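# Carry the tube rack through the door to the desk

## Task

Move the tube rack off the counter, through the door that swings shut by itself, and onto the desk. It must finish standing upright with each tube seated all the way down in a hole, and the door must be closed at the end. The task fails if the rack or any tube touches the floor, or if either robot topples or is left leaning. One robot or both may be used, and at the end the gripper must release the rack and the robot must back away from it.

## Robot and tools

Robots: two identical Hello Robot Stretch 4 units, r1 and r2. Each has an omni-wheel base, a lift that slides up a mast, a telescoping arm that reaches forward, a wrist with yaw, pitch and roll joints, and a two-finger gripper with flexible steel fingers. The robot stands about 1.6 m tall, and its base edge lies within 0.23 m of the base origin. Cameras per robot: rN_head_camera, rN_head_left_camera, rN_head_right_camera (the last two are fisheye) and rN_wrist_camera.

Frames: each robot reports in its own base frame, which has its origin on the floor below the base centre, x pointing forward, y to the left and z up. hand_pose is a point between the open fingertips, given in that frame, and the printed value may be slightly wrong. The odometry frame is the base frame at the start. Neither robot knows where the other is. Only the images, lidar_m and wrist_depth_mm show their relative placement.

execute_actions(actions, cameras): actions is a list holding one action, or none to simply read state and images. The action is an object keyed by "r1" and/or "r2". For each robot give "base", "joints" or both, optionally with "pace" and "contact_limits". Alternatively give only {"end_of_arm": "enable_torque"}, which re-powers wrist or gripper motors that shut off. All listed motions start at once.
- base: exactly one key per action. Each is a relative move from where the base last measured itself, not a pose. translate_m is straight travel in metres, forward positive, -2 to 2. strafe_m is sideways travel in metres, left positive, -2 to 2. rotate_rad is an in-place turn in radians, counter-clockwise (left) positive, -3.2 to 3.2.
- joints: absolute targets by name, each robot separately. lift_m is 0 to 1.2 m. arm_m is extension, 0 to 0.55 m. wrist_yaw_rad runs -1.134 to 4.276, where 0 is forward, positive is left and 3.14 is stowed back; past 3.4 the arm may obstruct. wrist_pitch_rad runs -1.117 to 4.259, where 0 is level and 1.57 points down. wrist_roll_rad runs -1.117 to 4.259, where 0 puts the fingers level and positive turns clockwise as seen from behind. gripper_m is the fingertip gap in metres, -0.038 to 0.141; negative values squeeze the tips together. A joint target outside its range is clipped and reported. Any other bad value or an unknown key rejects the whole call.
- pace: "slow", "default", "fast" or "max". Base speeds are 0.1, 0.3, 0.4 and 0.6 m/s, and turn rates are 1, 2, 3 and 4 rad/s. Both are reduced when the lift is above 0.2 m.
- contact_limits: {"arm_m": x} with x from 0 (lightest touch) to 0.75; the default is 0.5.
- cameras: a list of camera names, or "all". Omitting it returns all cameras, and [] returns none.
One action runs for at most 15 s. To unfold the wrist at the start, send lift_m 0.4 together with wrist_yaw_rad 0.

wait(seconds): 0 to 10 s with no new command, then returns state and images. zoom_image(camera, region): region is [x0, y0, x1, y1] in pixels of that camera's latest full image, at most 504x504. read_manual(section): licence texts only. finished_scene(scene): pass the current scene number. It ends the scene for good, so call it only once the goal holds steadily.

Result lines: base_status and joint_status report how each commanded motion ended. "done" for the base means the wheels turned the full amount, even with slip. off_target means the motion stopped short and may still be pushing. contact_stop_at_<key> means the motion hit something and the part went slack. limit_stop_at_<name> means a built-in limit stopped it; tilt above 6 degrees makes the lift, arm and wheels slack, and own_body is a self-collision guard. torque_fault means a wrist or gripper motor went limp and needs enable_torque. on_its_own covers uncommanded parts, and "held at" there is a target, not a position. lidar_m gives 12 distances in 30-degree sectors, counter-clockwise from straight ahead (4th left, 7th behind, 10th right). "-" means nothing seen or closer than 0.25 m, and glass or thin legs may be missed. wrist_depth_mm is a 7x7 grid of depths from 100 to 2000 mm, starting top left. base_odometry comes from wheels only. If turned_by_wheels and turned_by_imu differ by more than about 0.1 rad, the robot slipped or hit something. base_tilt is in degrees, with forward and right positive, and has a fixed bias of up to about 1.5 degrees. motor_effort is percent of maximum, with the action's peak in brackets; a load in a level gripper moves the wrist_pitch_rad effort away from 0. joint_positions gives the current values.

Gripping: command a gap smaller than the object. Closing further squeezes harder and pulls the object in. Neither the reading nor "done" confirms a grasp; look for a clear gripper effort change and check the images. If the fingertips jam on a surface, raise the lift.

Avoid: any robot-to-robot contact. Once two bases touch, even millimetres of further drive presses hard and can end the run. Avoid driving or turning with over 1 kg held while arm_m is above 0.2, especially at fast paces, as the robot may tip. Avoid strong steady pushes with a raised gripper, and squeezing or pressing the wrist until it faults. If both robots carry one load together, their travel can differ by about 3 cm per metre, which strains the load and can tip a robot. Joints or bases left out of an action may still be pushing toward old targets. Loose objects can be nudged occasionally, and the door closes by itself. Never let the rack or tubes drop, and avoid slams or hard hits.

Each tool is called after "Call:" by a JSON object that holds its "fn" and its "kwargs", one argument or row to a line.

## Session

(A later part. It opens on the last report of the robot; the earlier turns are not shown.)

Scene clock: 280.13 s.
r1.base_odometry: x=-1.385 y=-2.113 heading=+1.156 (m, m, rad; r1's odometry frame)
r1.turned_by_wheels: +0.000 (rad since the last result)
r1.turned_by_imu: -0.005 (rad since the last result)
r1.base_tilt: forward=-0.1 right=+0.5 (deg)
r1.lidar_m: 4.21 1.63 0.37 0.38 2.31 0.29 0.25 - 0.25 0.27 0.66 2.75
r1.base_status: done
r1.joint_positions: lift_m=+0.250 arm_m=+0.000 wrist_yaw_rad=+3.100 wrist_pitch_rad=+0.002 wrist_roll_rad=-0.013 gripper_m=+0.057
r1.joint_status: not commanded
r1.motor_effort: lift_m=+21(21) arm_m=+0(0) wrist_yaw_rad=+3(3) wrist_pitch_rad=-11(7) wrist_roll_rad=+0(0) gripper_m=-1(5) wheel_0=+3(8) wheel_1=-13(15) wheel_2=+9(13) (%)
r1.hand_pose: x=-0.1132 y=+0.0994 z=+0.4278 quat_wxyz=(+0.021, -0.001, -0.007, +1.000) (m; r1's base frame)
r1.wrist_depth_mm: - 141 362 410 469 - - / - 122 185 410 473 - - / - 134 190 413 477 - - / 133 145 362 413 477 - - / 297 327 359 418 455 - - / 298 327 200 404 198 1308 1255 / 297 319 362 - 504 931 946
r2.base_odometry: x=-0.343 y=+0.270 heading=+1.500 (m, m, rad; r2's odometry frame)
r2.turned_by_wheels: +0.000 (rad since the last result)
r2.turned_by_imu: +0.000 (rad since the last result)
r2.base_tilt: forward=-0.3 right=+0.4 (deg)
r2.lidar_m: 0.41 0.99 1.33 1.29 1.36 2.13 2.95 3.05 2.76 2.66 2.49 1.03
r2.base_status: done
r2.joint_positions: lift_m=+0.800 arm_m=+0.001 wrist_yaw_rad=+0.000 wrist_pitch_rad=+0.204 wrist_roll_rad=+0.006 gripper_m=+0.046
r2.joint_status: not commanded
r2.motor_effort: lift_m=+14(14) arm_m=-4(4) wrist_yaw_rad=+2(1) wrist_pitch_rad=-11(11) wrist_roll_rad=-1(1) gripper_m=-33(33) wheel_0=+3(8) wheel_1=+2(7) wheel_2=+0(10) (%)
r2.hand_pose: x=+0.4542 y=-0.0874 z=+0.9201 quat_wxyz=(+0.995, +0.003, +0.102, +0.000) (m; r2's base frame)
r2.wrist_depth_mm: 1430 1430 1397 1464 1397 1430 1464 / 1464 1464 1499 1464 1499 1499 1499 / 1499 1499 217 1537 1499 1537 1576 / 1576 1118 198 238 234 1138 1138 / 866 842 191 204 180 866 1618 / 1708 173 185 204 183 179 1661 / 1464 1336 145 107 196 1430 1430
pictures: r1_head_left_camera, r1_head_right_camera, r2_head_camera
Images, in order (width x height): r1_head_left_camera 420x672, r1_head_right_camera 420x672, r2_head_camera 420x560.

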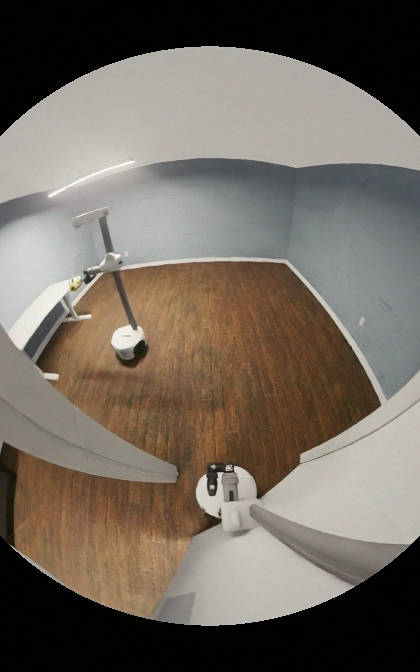

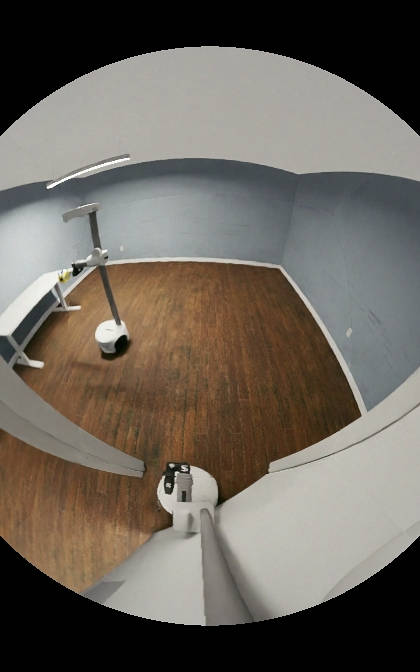

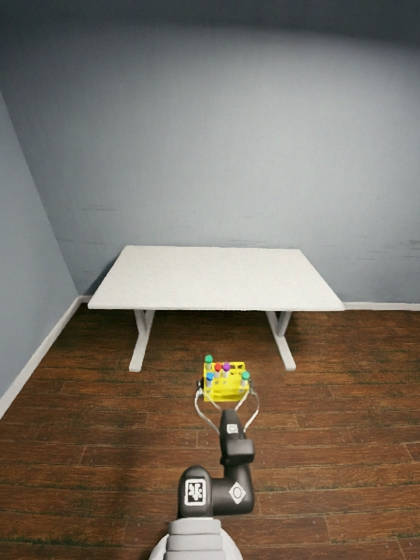

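Call:
{"fn": "execute_actions", "kwargs": {
  "actions": [
    {"r2":{"base":{"translate_m":0.5}},"r1":{"base":{"translate_m":0.7},"pace":"slow"}}
  ],
  "cameras": ["r2_head_camera","r2_wrist_camera","r1_head_left_camera"]
}}

Scene clock: 289.83 s.
r1.base_odometry: x=-1.103 y=-1.473 heading=+1.156 (m, m, rad; r1's odometry frame)
r1.turned_by_wheels: +0.000 (rad since the last result)
r1.turned_by_imu: -0.006 (rad since the last result)
r1.base_tilt: forward=-0.2 right=+0.6 (deg)
r1.lidar_m: 3.50 3.67 1.52 1.86 0.69 0.57 0.56 0.58 0.79 1.90 2.00 2.77
r1.base_status: done
r1.joint_positions: lift_m=+0.250 arm_m=+0.000 wrist_yaw_rad=+3.100 wrist_pitch_rad=+0.002 wrist_roll_rad=-0.013 gripper_m=+0.057
r1.joint_status: not commanded
r1.motor_effort: lift_m=+21(21) arm_m=+0(0) wrist_yaw_rad=+3(2) wrist_pitch_rad=-7(9) wrist_roll_rad=+1(1) gripper_m=-4(3) wheel_0=+3(5) wheel_1=+2(12) wheel_2=-1(6) (%)
r1.hand_pose: x=-0.1132 y=+0.0994 z=+0.4278 quat_wxyz=(+0.021, -0.001, -0.007, +1.000) (m; r1's base frame)
r1.wrist_depth_mm: - 141 676 668 661 591 591 / - 122 185 676 668 597 597 / - 134 190 676 676 603 597 / 134 145 683 683 676 609 603 / 683 691 699 683 683 615 609 / 699 691 199 683 198 603 615 / 699 691 691 - 691 615 621
r2.base_odometry: x=-0.308 y=+0.769 heading=+1.500 (m, m, rad; r2's odometry frame)
r2.turned_by_wheels: +0.000 (rad since the last result)
r2.turned_by_imu: +0.002 (rad since the last result)
r2.base_tilt: forward=-0.1 right=+0.4 (deg)
r2.lidar_m: 0.43 0.49 0.69 1.28 1.35 1.49 3.52 3.60 2.77 2.68 0.70 0.41
r2.base_status: done
r2.joint_positions: lift_m=+0.800 arm_m=+0.001 wrist_yaw_rad=+0.000 wrist_pitch_rad=+0.204 wrist_roll_rad=+0.006 gripper_m=+0.046
r2.joint_status: not commanded
r2.motor_effort: lift_m=+14(14) arm_m=-4(4) wrist_yaw_rad=+0(1) wrist_pitch_rad=-10(11) wrist_roll_rad=+0(0) gripper_m=-31(29) wheel_0=+1(5) wheel_1=+2(7) wheel_2=+2(7) (%)
r2.hand_pose: x=+0.4542 y=-0.0874 z=+0.9201 quat_wxyz=(+0.995, +0.003, +0.102, +0.000) (m; r2's base frame)
r2.wrist_depth_mm: 960 960 976 976 976 991 976 / 1008 991 1008 1008 1008 1008 1008 / 1060 1042 214 1042 1042 1060 1042 / 1060 1078 198 238 234 1060 1078 / 798 741 191 204 179 741 741 / 580 174 186 204 183 179 549 / 433 436 145 107 196 439 436
pictures: r1_head_left_camera, r2_head_camera, r2_wrist_camera
Images, in order (width x height): r1_head_left_camera 420x672, r2_head_camera 420x560, r2_wrist_camera 616x392.

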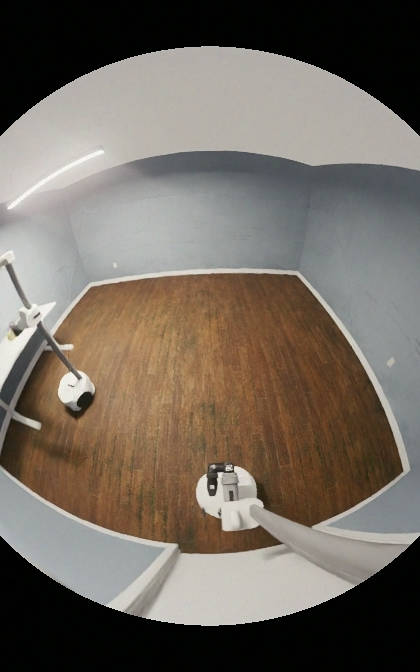

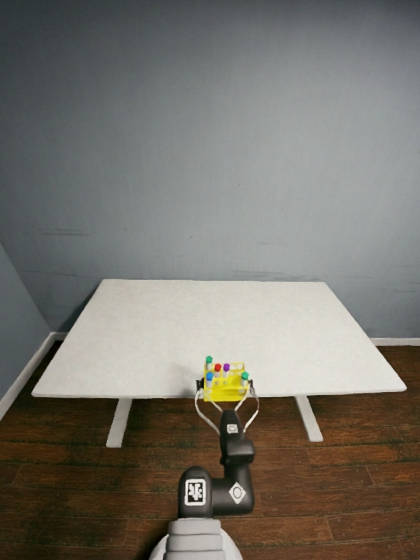

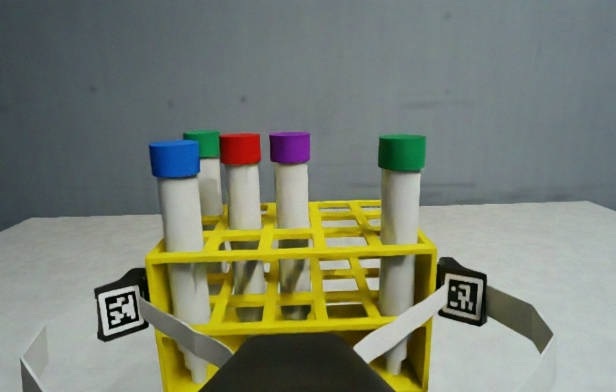

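Call:
{"fn": "execute_actions", "kwargs": {
  "actions": [
    {"r2":{"joints":{"arm_m":0.22},"pace":"slow"}}
  ],
  "cameras": []
}}

Call:
{"fn": "execute_actions", "kwargs": {
  "actions": [
    {"r2":{"joints":{"lift_m":0.685},"pace":"slow"}}
  ],
  "cameras": ["r2_head_camera","r2_wrist_camera"]
}}

Scene clock: 295.73 s.
r1.base_odometry: x=-1.103 y=-1.473 heading=+1.156 (m, m, rad; r1's odometry frame)
r1.turned_by_wheels: +0.000 (rad since the last result)
r1.turned_by_imu: -0.002 (rad since the last result)
r1.base_tilt: forward=-0.2 right=+0.6 (deg)
r1.lidar_m: 3.51 3.67 1.52 1.85 0.71 0.57 0.56 0.58 0.79 1.90 2.00 2.77
r1.base_status: not commanded
r1.joint_positions: lift_m=+0.250 arm_m=+0.000 wrist_yaw_rad=+3.100 wrist_pitch_rad=+0.002 wrist_roll_rad=-0.013 gripper_m=+0.057
r1.joint_status: not commanded
r1.motor_effort: lift_m=+21(21) arm_m=+0(0) wrist_yaw_rad=+4(6) wrist_pitch_rad=-8(8) wrist_roll_rad=+0(0) gripper_m=-4(2) wheel_0=+3(3) wheel_1=+2(2) wheel_2=-1(2) (%)
r1.hand_pose: x=-0.1132 y=+0.0994 z=+0.4278 quat_wxyz=(+0.021, -0.001, -0.007, +1.000) (m; r1's base frame)
r1.wrist_depth_mm: - 141 661 668 668 597 597 / - 122 185 676 668 597 597 / - 134 190 676 676 603 603 / 133 145 683 676 683 603 609 / 699 691 683 691 683 615 609 / 691 699 199 676 198 597 615 / 699 699 699 - 691 609 615
r2.base_odometry: x=-0.308 y=+0.769 heading=+1.500 (m, m, rad; r2's odometry frame)
r2.turned_by_wheels: +0.000 (rad since the last result)
r2.turned_by_imu: +0.002 (rad since the last result)
r2.base_tilt: forward=-0.2 right=+0.3 (deg)
r2.lidar_m: 0.47 0.50 0.69 1.27 1.36 1.51 3.52 3.58 2.78 2.68 0.70 0.50
r2.base_status: not commanded
r2.joint_positions: lift_m=+0.800 arm_m=+0.219 wrist_yaw_rad=+0.000 wrist_pitch_rad=+0.204 wrist_roll_rad=+0.006 gripper_m=+0.046
r2.joint_status: all done
r2.motor_effort: lift_m=+14(14) arm_m=+4(4) wrist_yaw_rad=-1(0) wrist_pitch_rad=-11(11) wrist_roll_rad=+0(0) gripper_m=-30(32) wheel_0=+1(1) wheel_1=+2(2) wheel_2=+2(2) (%)
r2.hand_pose: x=+0.6727 y=-0.0874 z=+0.9201 quat_wxyz=(+0.995, +0.003, +0.102, +0.000) (m; r2's base frame)
r2.wrist_depth_mm: 768 768 778 778 768 768 778 / 798 798 798 809 798 798 798 / 831 820 215 820 820 842 831 / 854 854 198 237 234 866 878 / 788 723 191 204 180 741 732 / 574 174 186 204 184 179 539 / 436 433 145 107 196 436 433
pictures: none
No camera images: the call's "cameras" was empty. Leave "cameras" out to get every camera's image.

Scene clock: 297.53 s.
r1.base_odometry: x=-1.103 y=-1.473 heading=+1.156 (m, m, rad; r1's odometry frame)
r1.turned_by_wheels: +0.000 (rad since the last result)
r1.turned_by_imu: -0.001 (rad since the last result)
r1.base_tilt: forward=-0.1 right=+0.6 (deg)
r1.lidar_m: 3.51 3.66 1.53 1.84 0.70 0.59 0.55 0.57 0.81 1.91 1.99 2.79
r1.base_status: not commanded
r1.joint_positions: lift_m=+0.250 arm_m=+0.000 wrist_yaw_rad=+3.100 wrist_pitch_rad=+0.002 wrist_roll_rad=-0.013 gripper_m=+0.057
r1.joint_status: not commanded
r1.motor_effort: lift_m=+21(21) arm_m=+0(0) wrist_yaw_rad=+4(3) wrist_pitch_rad=-8(9) wrist_roll_rad=-1(1) gripper_m=-4(2) wheel_0=+3(3) wheel_1=+2(2) wheel_2=-2(2) (%)
r1.hand_pose: x=-0.1132 y=+0.0994 z=+0.4278 quat_wxyz=(+0.021, -0.001, -0.007, +1.000) (m; r1's base frame)
r1.wrist_depth_mm: - 142 668 661 668 591 591 / - 122 186 668 661 597 591 / - 134 190 683 668 603 603 / 134 145 683 683 683 603 609 / 683 691 683 683 683 609 609 / 691 699 200 683 198 597 615 / 699 699 691 - 683 621 621
r2.base_odometry: x=-0.308 y=+0.769 heading=+1.500 (m, m, rad; r2's odometry frame)
r2.turned_by_wheels: +0.000 (rad since the last result)
r2.turned_by_imu: +0.001 (rad since the last result)
r2.base_tilt: forward=-0.2 right=+0.3 (deg)
r2.lidar_m: 0.47 0.49 0.70 1.27 1.34 1.49 3.50 3.57 2.79 2.68 0.69 0.51
r2.base_status: not commanded
r2.joint_positions: lift_m=+0.685 arm_m=+0.219 wrist_yaw_rad=+0.000 wrist_pitch_rad=+0.204 wrist_roll_rad=+0.006 gripper_m=+0.046
r2.joint_status: all done
r2.motor_effort: lift_m=+14(13) arm_m=+4(4) wrist_yaw_rad=+0(1) wrist_pitch_rad=-11(10) wrist_roll_rad=+0(0) gripper_m=-33(35) wheel_0=+1(1) wheel_1=+2(2) wheel_2=+2(2) (%)
r2.hand_pose: x=+0.6727 y=-0.0874 z=+0.8052 quat_wxyz=(+0.995, +0.003, +0.102, +0.000) (m; r2's base frame)
r2.wrist_depth_mm: 768 768 768 778 778 768 768 / 798 788 798 798 798 809 798 / 831 820 215 820 820 831 831 / 778 683 197 237 234 691 683 / 484 452 191 204 180 455 449 / 353 174 186 204 183 179 334 / 266 267 145 107 196 270 266
pictures: r2_head_camera, r2_wrist_camera
Images, in order (width x height): r2_head_camera 420x560, r2_wrist_camera 616x392.

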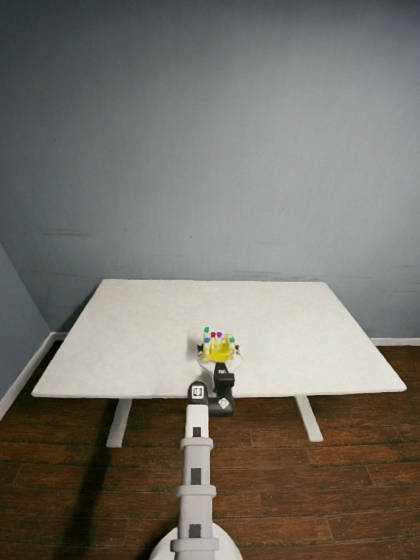

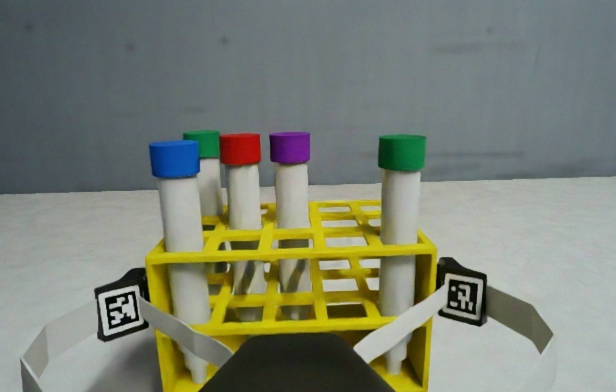

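Call:
{"fn": "execute_actions", "kwargs": {
  "actions": [
    {"r2":{"joints":{"lift_m":0.655},"pace":"slow"}}
  ],
  "cameras": ["r2_wrist_camera"]
}}

Scene clock: 299.47 s.
r1.base_odometry: x=-1.103 y=-1.473 heading=+1.156 (m, m, rad; r1's odometry frame)
r1.turned_by_wheels: +0.000 (rad since the last result)
r1.turned_by_imu: -0.001 (rad since the last result)
r1.base_tilt: forward=-0.2 right=+0.6 (deg)
r1.lidar_m: 3.51 3.68 1.55 1.85 0.70 0.58 0.55 0.59 0.79 1.91 1.99 2.76
r1.base_status: not commanded
r1.joint_positions: lift_m=+0.250 arm_m=+0.000 wrist_yaw_rad=+3.100 wrist_pitch_rad=+0.002 wrist_roll_rad=-0.013 gripper_m=+0.057
r1.joint_status: not commanded
r1.motor_effort: lift_m=+21(21) arm_m=+0(0) wrist_yaw_rad=+4(2) wrist_pitch_rad=-8(9) wrist_roll_rad=+1(0) gripper_m=-3(6) wheel_0=+2(3) wheel_1=+2(2) wheel_2=-2(1) (%)
r1.hand_pose: x=-0.1132 y=+0.0994 z=+0.4278 quat_wxyz=(+0.021, -0.001, -0.007, +1.000) (m; r1's base frame)
r1.wrist_depth_mm: - 141 661 668 661 591 591 / - 122 185 668 668 603 597 / - 134 190 676 676 603 591 / 133 145 676 683 683 609 609 / 691 691 683 676 676 615 615 / 691 699 199 683 198 597 615 / 699 699 683 - 691 615 615
r2.base_odometry: x=-0.308 y=+0.769 heading=+1.500 (m, m, rad; r2's odometry frame)
r2.turned_by_wheels: +0.000 (rad since the last result)
r2.turned_by_imu: +0.001 (rad since the last result)
r2.base_tilt: forward=-0.2 right=+0.3 (deg)
r2.lidar_m: 0.48 0.50 0.70 1.27 1.34 1.50 3.52 3.57 2.78 2.68 0.70 0.51
r2.base_status: not commanded
r2.joint_positions: lift_m=+0.655 arm_m=+0.219 wrist_yaw_rad=+0.000 wrist_pitch_rad=+0.204 wrist_roll_rad=+0.006 gripper_m=+0.046
r2.joint_status: all done
r2.motor_effort: lift_m=+14(14) arm_m=+4(4) wrist_yaw_rad=+0(2) wrist_pitch_rad=-11(11) wrist_roll_rad=-1(1) gripper_m=-33(35) wheel_0=+1(1) wheel_1=+2(2) wheel_2=+1(2) (%)
r2.hand_pose: x=+0.6727 y=-0.0874 z=+0.7752 quat_wxyz=(+0.995, +0.003, +0.102, +0.000) (m; r2's base frame)
r2.wrist_depth_mm: 778 778 768 778 768 778 778 / 798 798 809 809 798 809 798 / 831 831 215 820 820 831 831 / 647 574 198 238 234 585 574 / 407 377 191 204 179 382 375 / 297 173 186 204 183 179 281 / 224 223 145 107 196 225 223
pictures: r2_wrist_camera
Images, in order (width x height): r2_wrist_camera 616x392.

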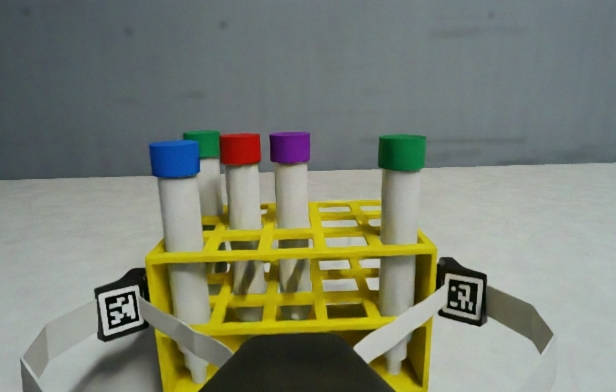

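Call:
{"fn": "execute_actions", "kwargs": {
  "actions": [
    {"r2":{"joints":{"lift_m":0.646},"pace":"slow"}}
  ],
  "cameras": []
}}

Scene clock: 301.00 s.
r1.base_odometry: x=-1.103 y=-1.473 heading=+1.156 (m, m, rad; r1's odometry frame)
r1.turned_by_wheels: +0.000 (rad since the last result)
r1.turned_by_imu: -0.001 (rad since the last result)
r1.base_tilt: forward=-0.1 right=+0.6 (deg)
r1.lidar_m: 3.51 3.65 1.53 1.84 0.68 0.57 0.54 0.57 0.77 1.91 1.97 2.76
r1.base_status: not commanded
r1.joint_positions: lift_m=+0.250 arm_m=+0.000 wrist_yaw_rad=+3.100 wrist_pitch_rad=+0.002 wrist_roll_rad=-0.013 gripper_m=+0.057
r1.joint_status: not commanded
r1.motor_effort: lift_m=+21(21) arm_m=+0(0) wrist_yaw_rad=+4(3) wrist_pitch_rad=-10(9) wrist_roll_rad=+0(0) gripper_m=-6(2) wheel_0=+3(3) wheel_1=+2(2) wheel_2=-2(1) (%)
r1.hand_pose: x=-0.1132 y=+0.0994 z=+0.4278 quat_wxyz=(+0.021, -0.001, -0.007, +1.000) (m; r1's base frame)
r1.wrist_depth_mm: - 141 668 668 661 597 597 / - 122 185 661 668 597 591 / - 134 190 668 676 597 603 / 134 145 683 676 676 609 603 / 691 691 683 683 676 609 609 / 699 691 199 683 198 603 615 / 707 699 699 - 691 615 615
r2.base_odometry: x=-0.308 y=+0.769 heading=+1.500 (m, m, rad; r2's odometry frame)
r2.turned_by_wheels: +0.000 (rad since the last result)
r2.turned_by_imu: +0.001 (rad since the last result)
r2.base_tilt: forward=-0.2 right=+0.4 (deg)
r2.lidar_m: 0.46 0.49 0.70 1.28 1.33 1.50 3.48 3.58 2.79 2.68 0.70 0.51
r2.base_status: not commanded
r2.joint_positions: lift_m=+0.646 arm_m=+0.219 wrist_yaw_rad=+0.000 wrist_pitch_rad=+0.204 wrist_roll_rad=+0.006 gripper_m=+0.046
r2.joint_status: all done
r2.motor_effort: lift_m=+14(12) arm_m=+4(4) wrist_yaw_rad=-1(2) wrist_pitch_rad=-11(11) wrist_roll_rad=+0(0) gripper_m=-34(34) wheel_0=+1(1) wheel_1=+2(2) wheel_2=+2(2) (%)
r2.hand_pose: x=+0.6727 y=-0.0874 z=+0.7662 quat_wxyz=(+0.995, +0.003, +0.102, +0.000) (m; r2's base frame)
r2.wrist_depth_mm: 778 768 768 778 778 778 778 / 798 798 798 798 809 809 798 / 820 820 215 831 820 820 831 / 609 544 198 238 234 554 539 / 384 353 191 204 180 359 355 / 281 173 186 204 183 179 264 / 211 211 145 107 196 212 210
pictures: none
No camera images: the call's "cameras" was empty. Leave "cameras" out to get every camera's image.

Call:
{"fn": "execute_actions", "kwargs": {
  "actions": [
    {"r2":{"joints":{"lift_m":0.637},"pace":"slow"}}
  ],
  "cameras": ["r2_wrist_camera"]
}}

Scene clock: 302.80 s.
r1.base_odometry: x=-1.103 y=-1.473 heading=+1.156 (m, m, rad; r1's odometry frame)
r1.turned_by_wheels: +0.000 (rad since the last result)
r1.turned_by_imu: -0.001 (rad since the last result)
r1.base_tilt: forward=-0.2 right=+0.6 (deg)
r1.lidar_m: 3.50 3.66 1.53 1.85 0.69 0.57 0.55 0.57 0.80 1.90 2.01 2.76
r1.base_status: not commanded
r1.joint_positions: lift_m=+0.250 arm_m=+0.000 wrist_yaw_rad=+3.100 wrist_pitch_rad=+0.002 wrist_roll_rad=-0.013 gripper_m=+0.057
r1.joint_status: not commanded
r1.motor_effort: lift_m=+21(21) arm_m=+0(0) wrist_yaw_rad=+5(4) wrist_pitch_rad=-7(9) wrist_roll_rad=+0(0) gripper_m=-4(5) wheel_0=+3(3) wheel_1=+2(2) wheel_2=-1(1) (%)
r1.hand_pose: x=-0.1132 y=+0.0994 z=+0.4278 quat_wxyz=(+0.021, -0.001, -0.007, +1.000) (m; r1's base frame)
r1.wrist_depth_mm: - 142 661 668 668 591 591 / - 122 185 676 676 597 597 / - 134 190 668 676 603 597 / 134 144 683 683 683 603 597 / 691 683 691 683 676 621 609 / 691 691 199 683 198 603 609 / 699 699 691 - 691 621 615
r2.base_odometry: x=-0.308 y=+0.769 heading=+1.500 (m, m, rad; r2's odometry frame)
r2.turned_by_wheels: +0.000 (rad since the last result)
r2.turned_by_imu: +0.001 (rad since the last result)
r2.base_tilt: forward=-0.2 right=+0.3 (deg)
r2.lidar_m: 0.49 0.50 0.70 1.27 1.35 1.52 3.52 3.60 2.76 2.67 0.72 0.51
r2.base_status: not commanded
r2.joint_positions: lift_m=+0.638 arm_m=+0.219 wrist_yaw_rad=+0.000 wrist_pitch_rad=+0.196 wrist_roll_rad=+0.006 gripper_m=+0.046
r2.joint_status: all done
r2.motor_effort: lift_m=+11(13) arm_m=+5(5) wrist_yaw_rad=-3(2) wrist_pitch_rad=+12(12) wrist_roll_rad=-1(0) gripper_m=-30(32) wheel_0=+1(1) wheel_1=+2(2) wheel_2=+2(1) (%)
r2.hand_pose: x=+0.6731 y=-0.0875 z=+0.7597 quat_wxyz=(+0.995, +0.003, +0.098, +0.000) (m; r2's base frame)
r2.wrist_depth_mm: 778 768 778 768 778 778 778 / 798 798 798 798 798 798 798 / 831 820 214 831 820 831 831 / 621 549 198 245 234 559 549 / 382 353 197 204 179 357 353 / 274 173 186 203 183 179 259 / 205 205 145 107 196 208 205
pictures: r2_wrist_camera
Images, in order (width x height): r2_wrist_camera 616x392.

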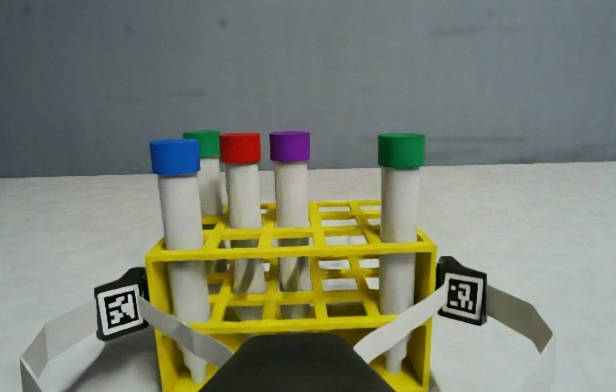

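Touched down. Release.

Call:
{"fn": "execute_actions", "kwargs": {
  "actions": [
    {"r2":{"joints":{"gripper_m":0.141,"lift_m":0.642}}}
  ],
  "cameras": ["r2_wrist_camera"]
}}

Call:
{"fn": "execute_actions", "kwargs": {
  "actions": [
    {"r2":{"joints":{"arm_m":0.08},"pace":"slow"}}
  ],
  "cameras": ["r2_wrist_camera","r2_head_camera"]
}}

Scene clock: 306.60 s.
r1.base_odometry: x=-1.103 y=-1.473 heading=+1.156 (m, m, rad; r1's odometry frame)
r1.turned_by_wheels: +0.000 (rad since the last result)
r1.turned_by_imu: -0.002 (rad since the last result)
r1.base_tilt: forward=-0.2 right=+0.6 (deg)
r1.lidar_m: 3.52 3.66 1.53 1.83 0.69 0.58 0.56 0.57 0.82 1.90 1.99 2.76
r1.base_status: not commanded
r1.joint_positions: lift_m=+0.250 arm_m=+0.000 wrist_yaw_rad=+3.100 wrist_pitch_rad=+0.002 wrist_roll_rad=-0.013 gripper_m=+0.057
r1.joint_status: not commanded
r1.motor_effort: lift_m=+21(21) arm_m=+0(0) wrist_yaw_rad=+4(5) wrist_pitch_rad=-8(9) wrist_roll_rad=-1(1) gripper_m=-4(3) wheel_0=+3(3) wheel_1=+2(2) wheel_2=-2(1) (%)
r1.hand_pose: x=-0.1132 y=+0.0994 z=+0.4278 quat_wxyz=(+0.021, -0.001, -0.007, +1.000) (m; r1's base frame)
r1.wrist_depth_mm: - 141 668 676 668 597 597 / - 122 186 668 676 597 591 / - 134 190 676 668 603 597 / 133 145 683 676 676 603 609 / 683 683 683 683 676 615 609 / 699 699 198 691 198 603 615 / 691 699 683 - 691 621 621
r2.base_odometry: x=-0.308 y=+0.769 heading=+1.500 (m, m, rad; r2's odometry frame)
r2.turned_by_wheels: +0.000 (rad since the last result)
r2.turned_by_imu: +0.001 (rad since the last result)
r2.base_tilt: forward=-0.2 right=+0.3 (deg)
r2.lidar_m: 0.48 0.50 0.71 1.27 1.34 1.50 3.52 3.57 2.80 2.67 0.71 0.51
r2.base_status: not commanded
r2.joint_positions: lift_m=+0.642 arm_m=+0.219 wrist_yaw_rad=+0.000 wrist_pitch_rad=+0.202 wrist_roll_rad=+0.006 gripper_m=+0.141
r2.joint_status: all done
r2.motor_effort: lift_m=+21(22) arm_m=+4(4) wrist_yaw_rad=+2(1) wrist_pitch_rad=-7(13) wrist_roll_rad=+0(1) gripper_m=+1(26) wheel_0=+1(1) wheel_1=+2(2) wheel_2=+2(2) (%)
r2.hand_pose: x=+0.6727 y=-0.0875 z=+0.7621 quat_wxyz=(+0.995, +0.003, +0.101, +0.000) (m; r2's base frame)
r2.wrist_depth_mm: 778 768 778 788 768 778 778 / 798 798 798 798 798 809 809 / 820 831 220 809 820 831 831 / 603 585 213 257 492 539 530 / 375 347 224 231 210 351 347 / 272 210 204 202 212 247 258 / 213 204 208 107 209 206 204
pictures: r2_wrist_camera
Images, in order (width x height): r2_wrist_camera 616x392.

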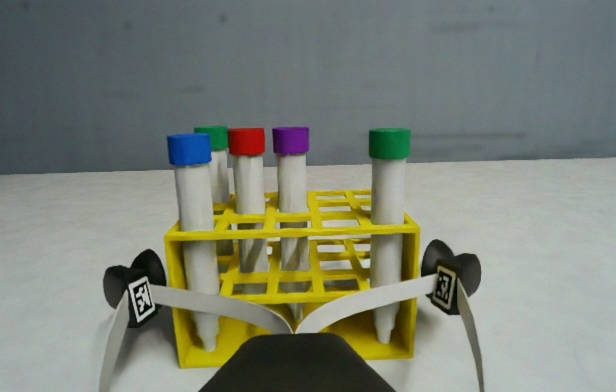

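Scene clock: 309.30 s.
r1.base_odometry: x=-1.103 y=-1.473 heading=+1.156 (m, m, rad; r1's odometry frame)
r1.turned_by_wheels: +0.000 (rad since the last result)
r1.turned_by_imu: -0.001 (rad since the last result)
r1.base_tilt: forward=-0.2 right=+0.6 (deg)
r1.lidar_m: 3.51 3.67 1.52 1.86 0.71 0.57 0.55 0.57 0.80 1.91 1.96 2.75
r1.base_status: not commanded
r1.joint_positions: lift_m=+0.250 arm_m=+0.000 wrist_yaw_rad=+3.100 wrist_pitch_rad=+0.002 wrist_roll_rad=-0.013 gripper_m=+0.057
r1.joint_status: not commanded
r1.motor_effort: lift_m=+21(21) arm_m=+0(0) wrist_yaw_rad=+4(4) wrist_pitch_rad=-8(8) wrist_roll_rad=+0(1) gripper_m=-4(1) wheel_0=+3(3) wheel_1=+2(2) wheel_2=-2(2) (%)
r1.hand_pose: x=-0.1132 y=+0.0994 z=+0.4278 quat_wxyz=(+0.021, -0.001, -0.007, +1.000) (m; r1's base frame)
r1.wrist_depth_mm: - 142 668 661 668 597 591 / - 122 185 668 668 597 597 / - 135 190 668 676 597 597 / 133 145 676 683 676 609 597 / 699 683 691 691 683 609 609 / 683 699 200 683 198 603 615 / 699 699 691 - 691 621 615
r2.base_odometry: x=-0.308 y=+0.769 heading=+1.500 (m, m, rad; r2's odometry frame)
r2.turned_by_wheels: +0.000 (rad since the last result)
r2.turned_by_imu: +0.001 (rad since the last result)
r2.base_tilt: forward=-0.1 right=+0.2 (deg)
r2.lidar_m: 0.50 0.50 0.69 1.27 1.35 1.49 3.52 3.60 2.77 2.68 0.71 0.55
r2.base_status: not commanded
r2.joint_positions: lift_m=+0.642 arm_m=+0.081 wrist_yaw_rad=+0.000 wrist_pitch_rad=+0.202 wrist_roll_rad=+0.006 gripper_m=+0.141
r2.joint_status: all done
r2.motor_effort: lift_m=+21(21) arm_m=-5(4) wrist_yaw_rad=+1(1) wrist_pitch_rad=-7(7) wrist_roll_rad=-1(1) gripper_m=-2(3) wheel_0=+1(1) wheel_1=+2(2) wheel_2=+2(1) (%)
r2.hand_pose: x=+0.5343 y=-0.0875 z=+0.7620 quat_wxyz=(+0.995, +0.003, +0.101, +0.000) (m; r2's base frame)
r2.wrist_depth_mm: 904 904 904 904 917 904 904 / 931 946 946 931 931 931 931 / 960 960 960 392 960 960 960 / 609 591 477 362 500 539 530 / 375 373 349 357 353 351 349 / 274 211 244 255 240 248 260 / 216 206 214 107 210 207 207
pictures: r2_head_camera, r2_wrist_camera
Images, in order (width x height): r2_head_camera 420x560, r2_wrist_camera 616x392.

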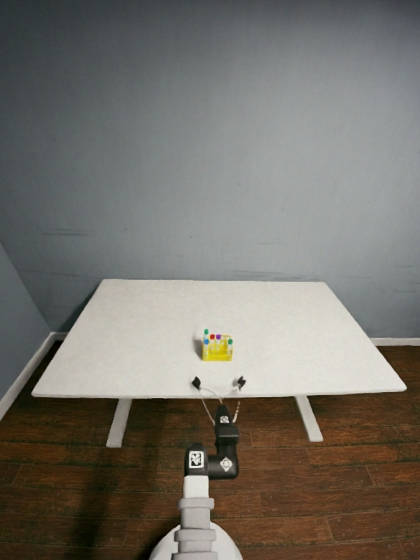

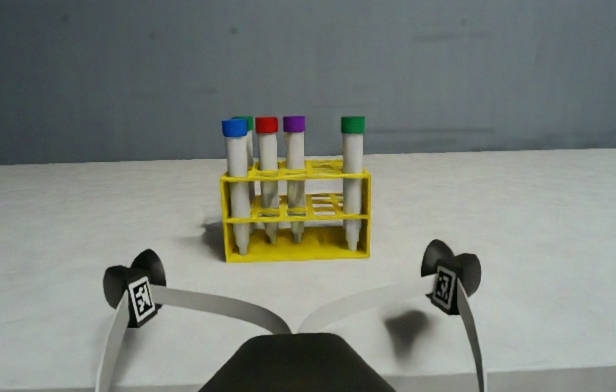

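Call:
{"fn": "zoom_image", "kwargs": {
  "camera": "r2_wrist_camera",
  "region": [210,105,380,270]
}}

Region (210, 105, 380, 270) of r2_wrist_camera's 616x392 image, scaled by 2.965; it fills the top 489 rows of this view, and the rest is white.

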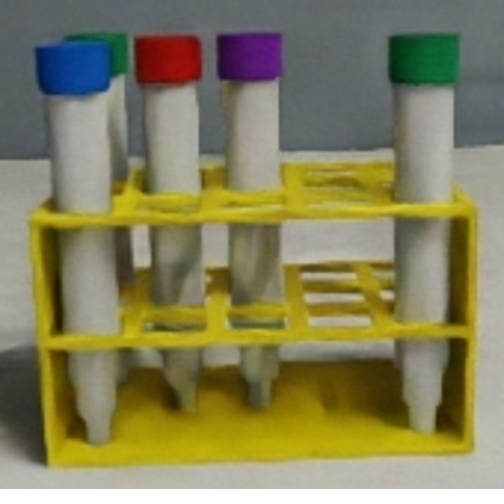

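Call:
{"fn": "execute_actions", "kwargs": {
  "actions": [
    {"r2":{"base":{"translate_m":-0.4},"joints":{"arm_m":0}},"r1":{"base":{"translate_m":0.3}}}
  ],
  "cameras": ["r2_head_camera","r2_head_left_camera","r2_wrist_camera"]
}}

Scene clock: 314.93 s.
r1.base_odometry: x=-0.982 y=-1.198 heading=+1.156 (m, m, rad; r1's odometry frame)
r1.turned_by_wheels: +0.000 (rad since the last result)
r1.turned_by_imu: -0.003 (rad since the last result)
r1.base_tilt: forward=-0.1 right=+0.6 (deg)
r1.lidar_m: 3.20 3.35 1.03 2.02 1.11 0.85 0.86 0.90 1.14 1.91 1.99 2.79
r1.base_status: done
r1.joint_positions: lift_m=+0.250 arm_m=+0.000 wrist_yaw_rad=+3.100 wrist_pitch_rad=+0.002 wrist_roll_rad=-0.013 gripper_m=+0.057
r1.joint_status: not commanded
r1.motor_effort: lift_m=+21(21) arm_m=+0(0) wrist_yaw_rad=+4(3) wrist_pitch_rad=-9(9) wrist_roll_rad=+1(1) gripper_m=-4(4) wheel_0=+1(6) wheel_1=+3(7) wheel_2=+1(11) (%)
r1.hand_pose: x=-0.1132 y=+0.0994 z=+0.4278 quat_wxyz=(+0.021, -0.001, -0.007, +1.000) (m; r1's base frame)
r1.wrist_depth_mm: - 142 960 946 946 878 878 / - 122 185 960 960 891 878 / - 134 190 976 960 904 904 / 134 145 976 976 960 891 904 / 991 991 991 976 946 904 904 / 991 1008 200 991 197 917 917 / 917 976 991 - 960 904 904
r2.base_odometry: x=-0.336 y=+0.370 heading=+1.500 (m, m, rad; r2's odometry frame)
r2.turned_by_wheels: +0.000 (rad since the last result)
r2.turned_by_imu: +0.003 (rad since the last result)
r2.base_tilt: forward=-0.2 right=+0.5 (deg)
r2.lidar_m: 0.87 0.92 1.33 1.29 1.37 1.00 3.06 3.19 2.77 2.67 2.36 0.92
r2.base_status: done
r2.joint_positions: lift_m=+0.642 arm_m=+0.001 wrist_yaw_rad=+0.000 wrist_pitch_rad=+0.202 wrist_roll_rad=+0.006 gripper_m=+0.141
r2.joint_status: all done
r2.motor_effort: lift_m=+21(21) arm_m=-4(4) wrist_yaw_rad=+0(0) wrist_pitch_rad=-7(7) wrist_roll_rad=-1(0) gripper_m=+1(0) wheel_0=-1(2) wheel_1=-4(7) wheel_2=+0(9) (%)
r2.hand_pose: x=+0.4542 y=-0.0874 z=+0.7620 quat_wxyz=(+0.995, +0.003, +0.101, +0.000) (m; r2's base frame)
r2.wrist_depth_mm: 1336 1336 1336 1336 1336 1336 1366 / 1397 1397 1397 1397 1397 1366 1397 / 1397 1430 1336 831 1229 1182 1281 / 798 778 750 1499 1499 1464 1042 / 1576 1499 1537 1537 1537 1537 1499 / 1576 211 1464 1537 1464 1182 1537 / 1281 1229 1281 107 1255 1205 1255
pictures: r2_head_camera, r2_head_left_camera, r2_wrist_camera
Images, in order (width x height): r2_head_camera 420x560, r2_head_left_camera 420x672, r2_wrist_camera 616x392.

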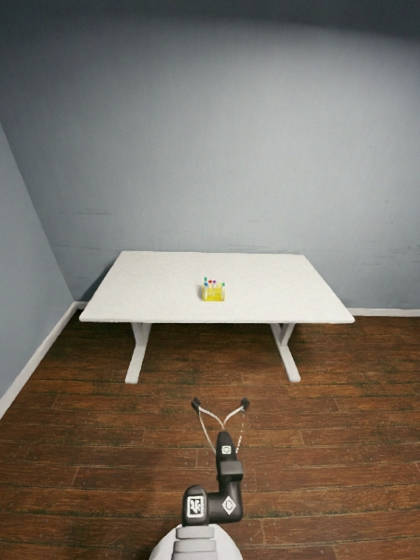

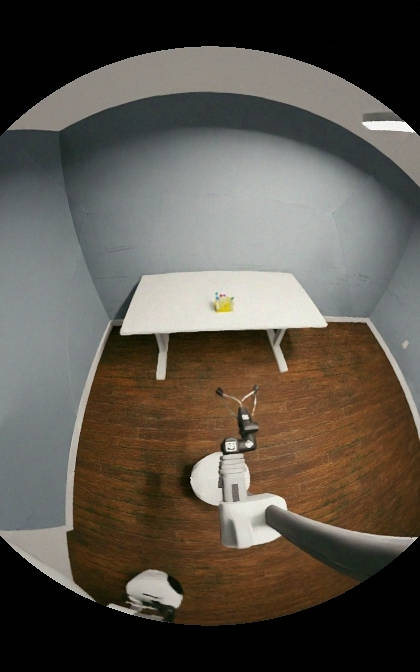

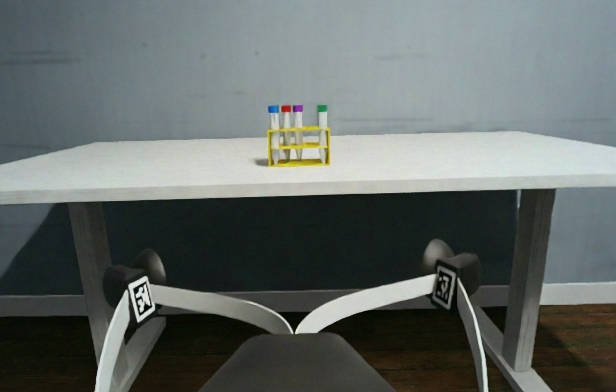

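Call:
{"fn": "zoom_image", "kwargs": {
  "camera": "r2_wrist_camera",
  "region": [255,95,345,175]
}}

Call:
{"fn": "zoom_image", "kwargs": {
  "camera": "r2_head_camera",
  "region": [185,265,245,310]
}}

Region (255, 95, 345, 175) of r2_wrist_camera's 616x392 image, scaled by 5.600.

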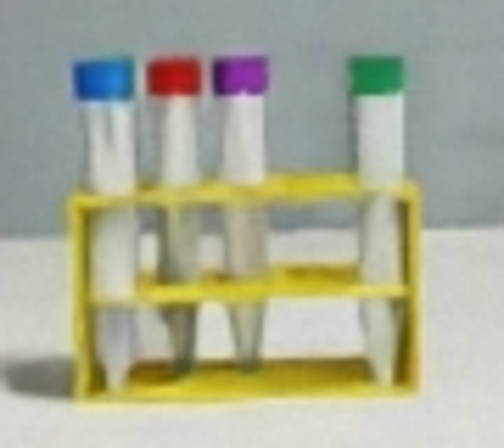

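Region (185, 265, 245, 310) of r2_head_camera's 420x560 image, scaled by 8.400, with more detail than that image has; it fills the top 378 rows of this view, and the rest is white.

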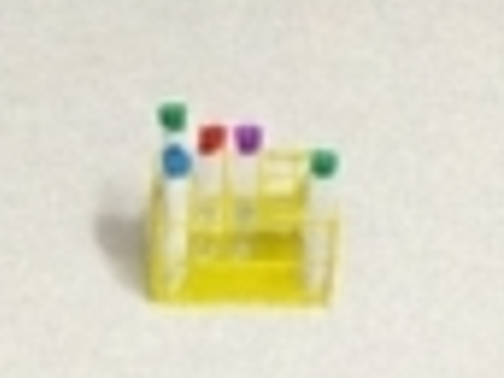

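All caps level.

Call:
{"fn": "finished_scene", "kwargs": {
  "scene": 1
}}

The scene is finished: the task was done.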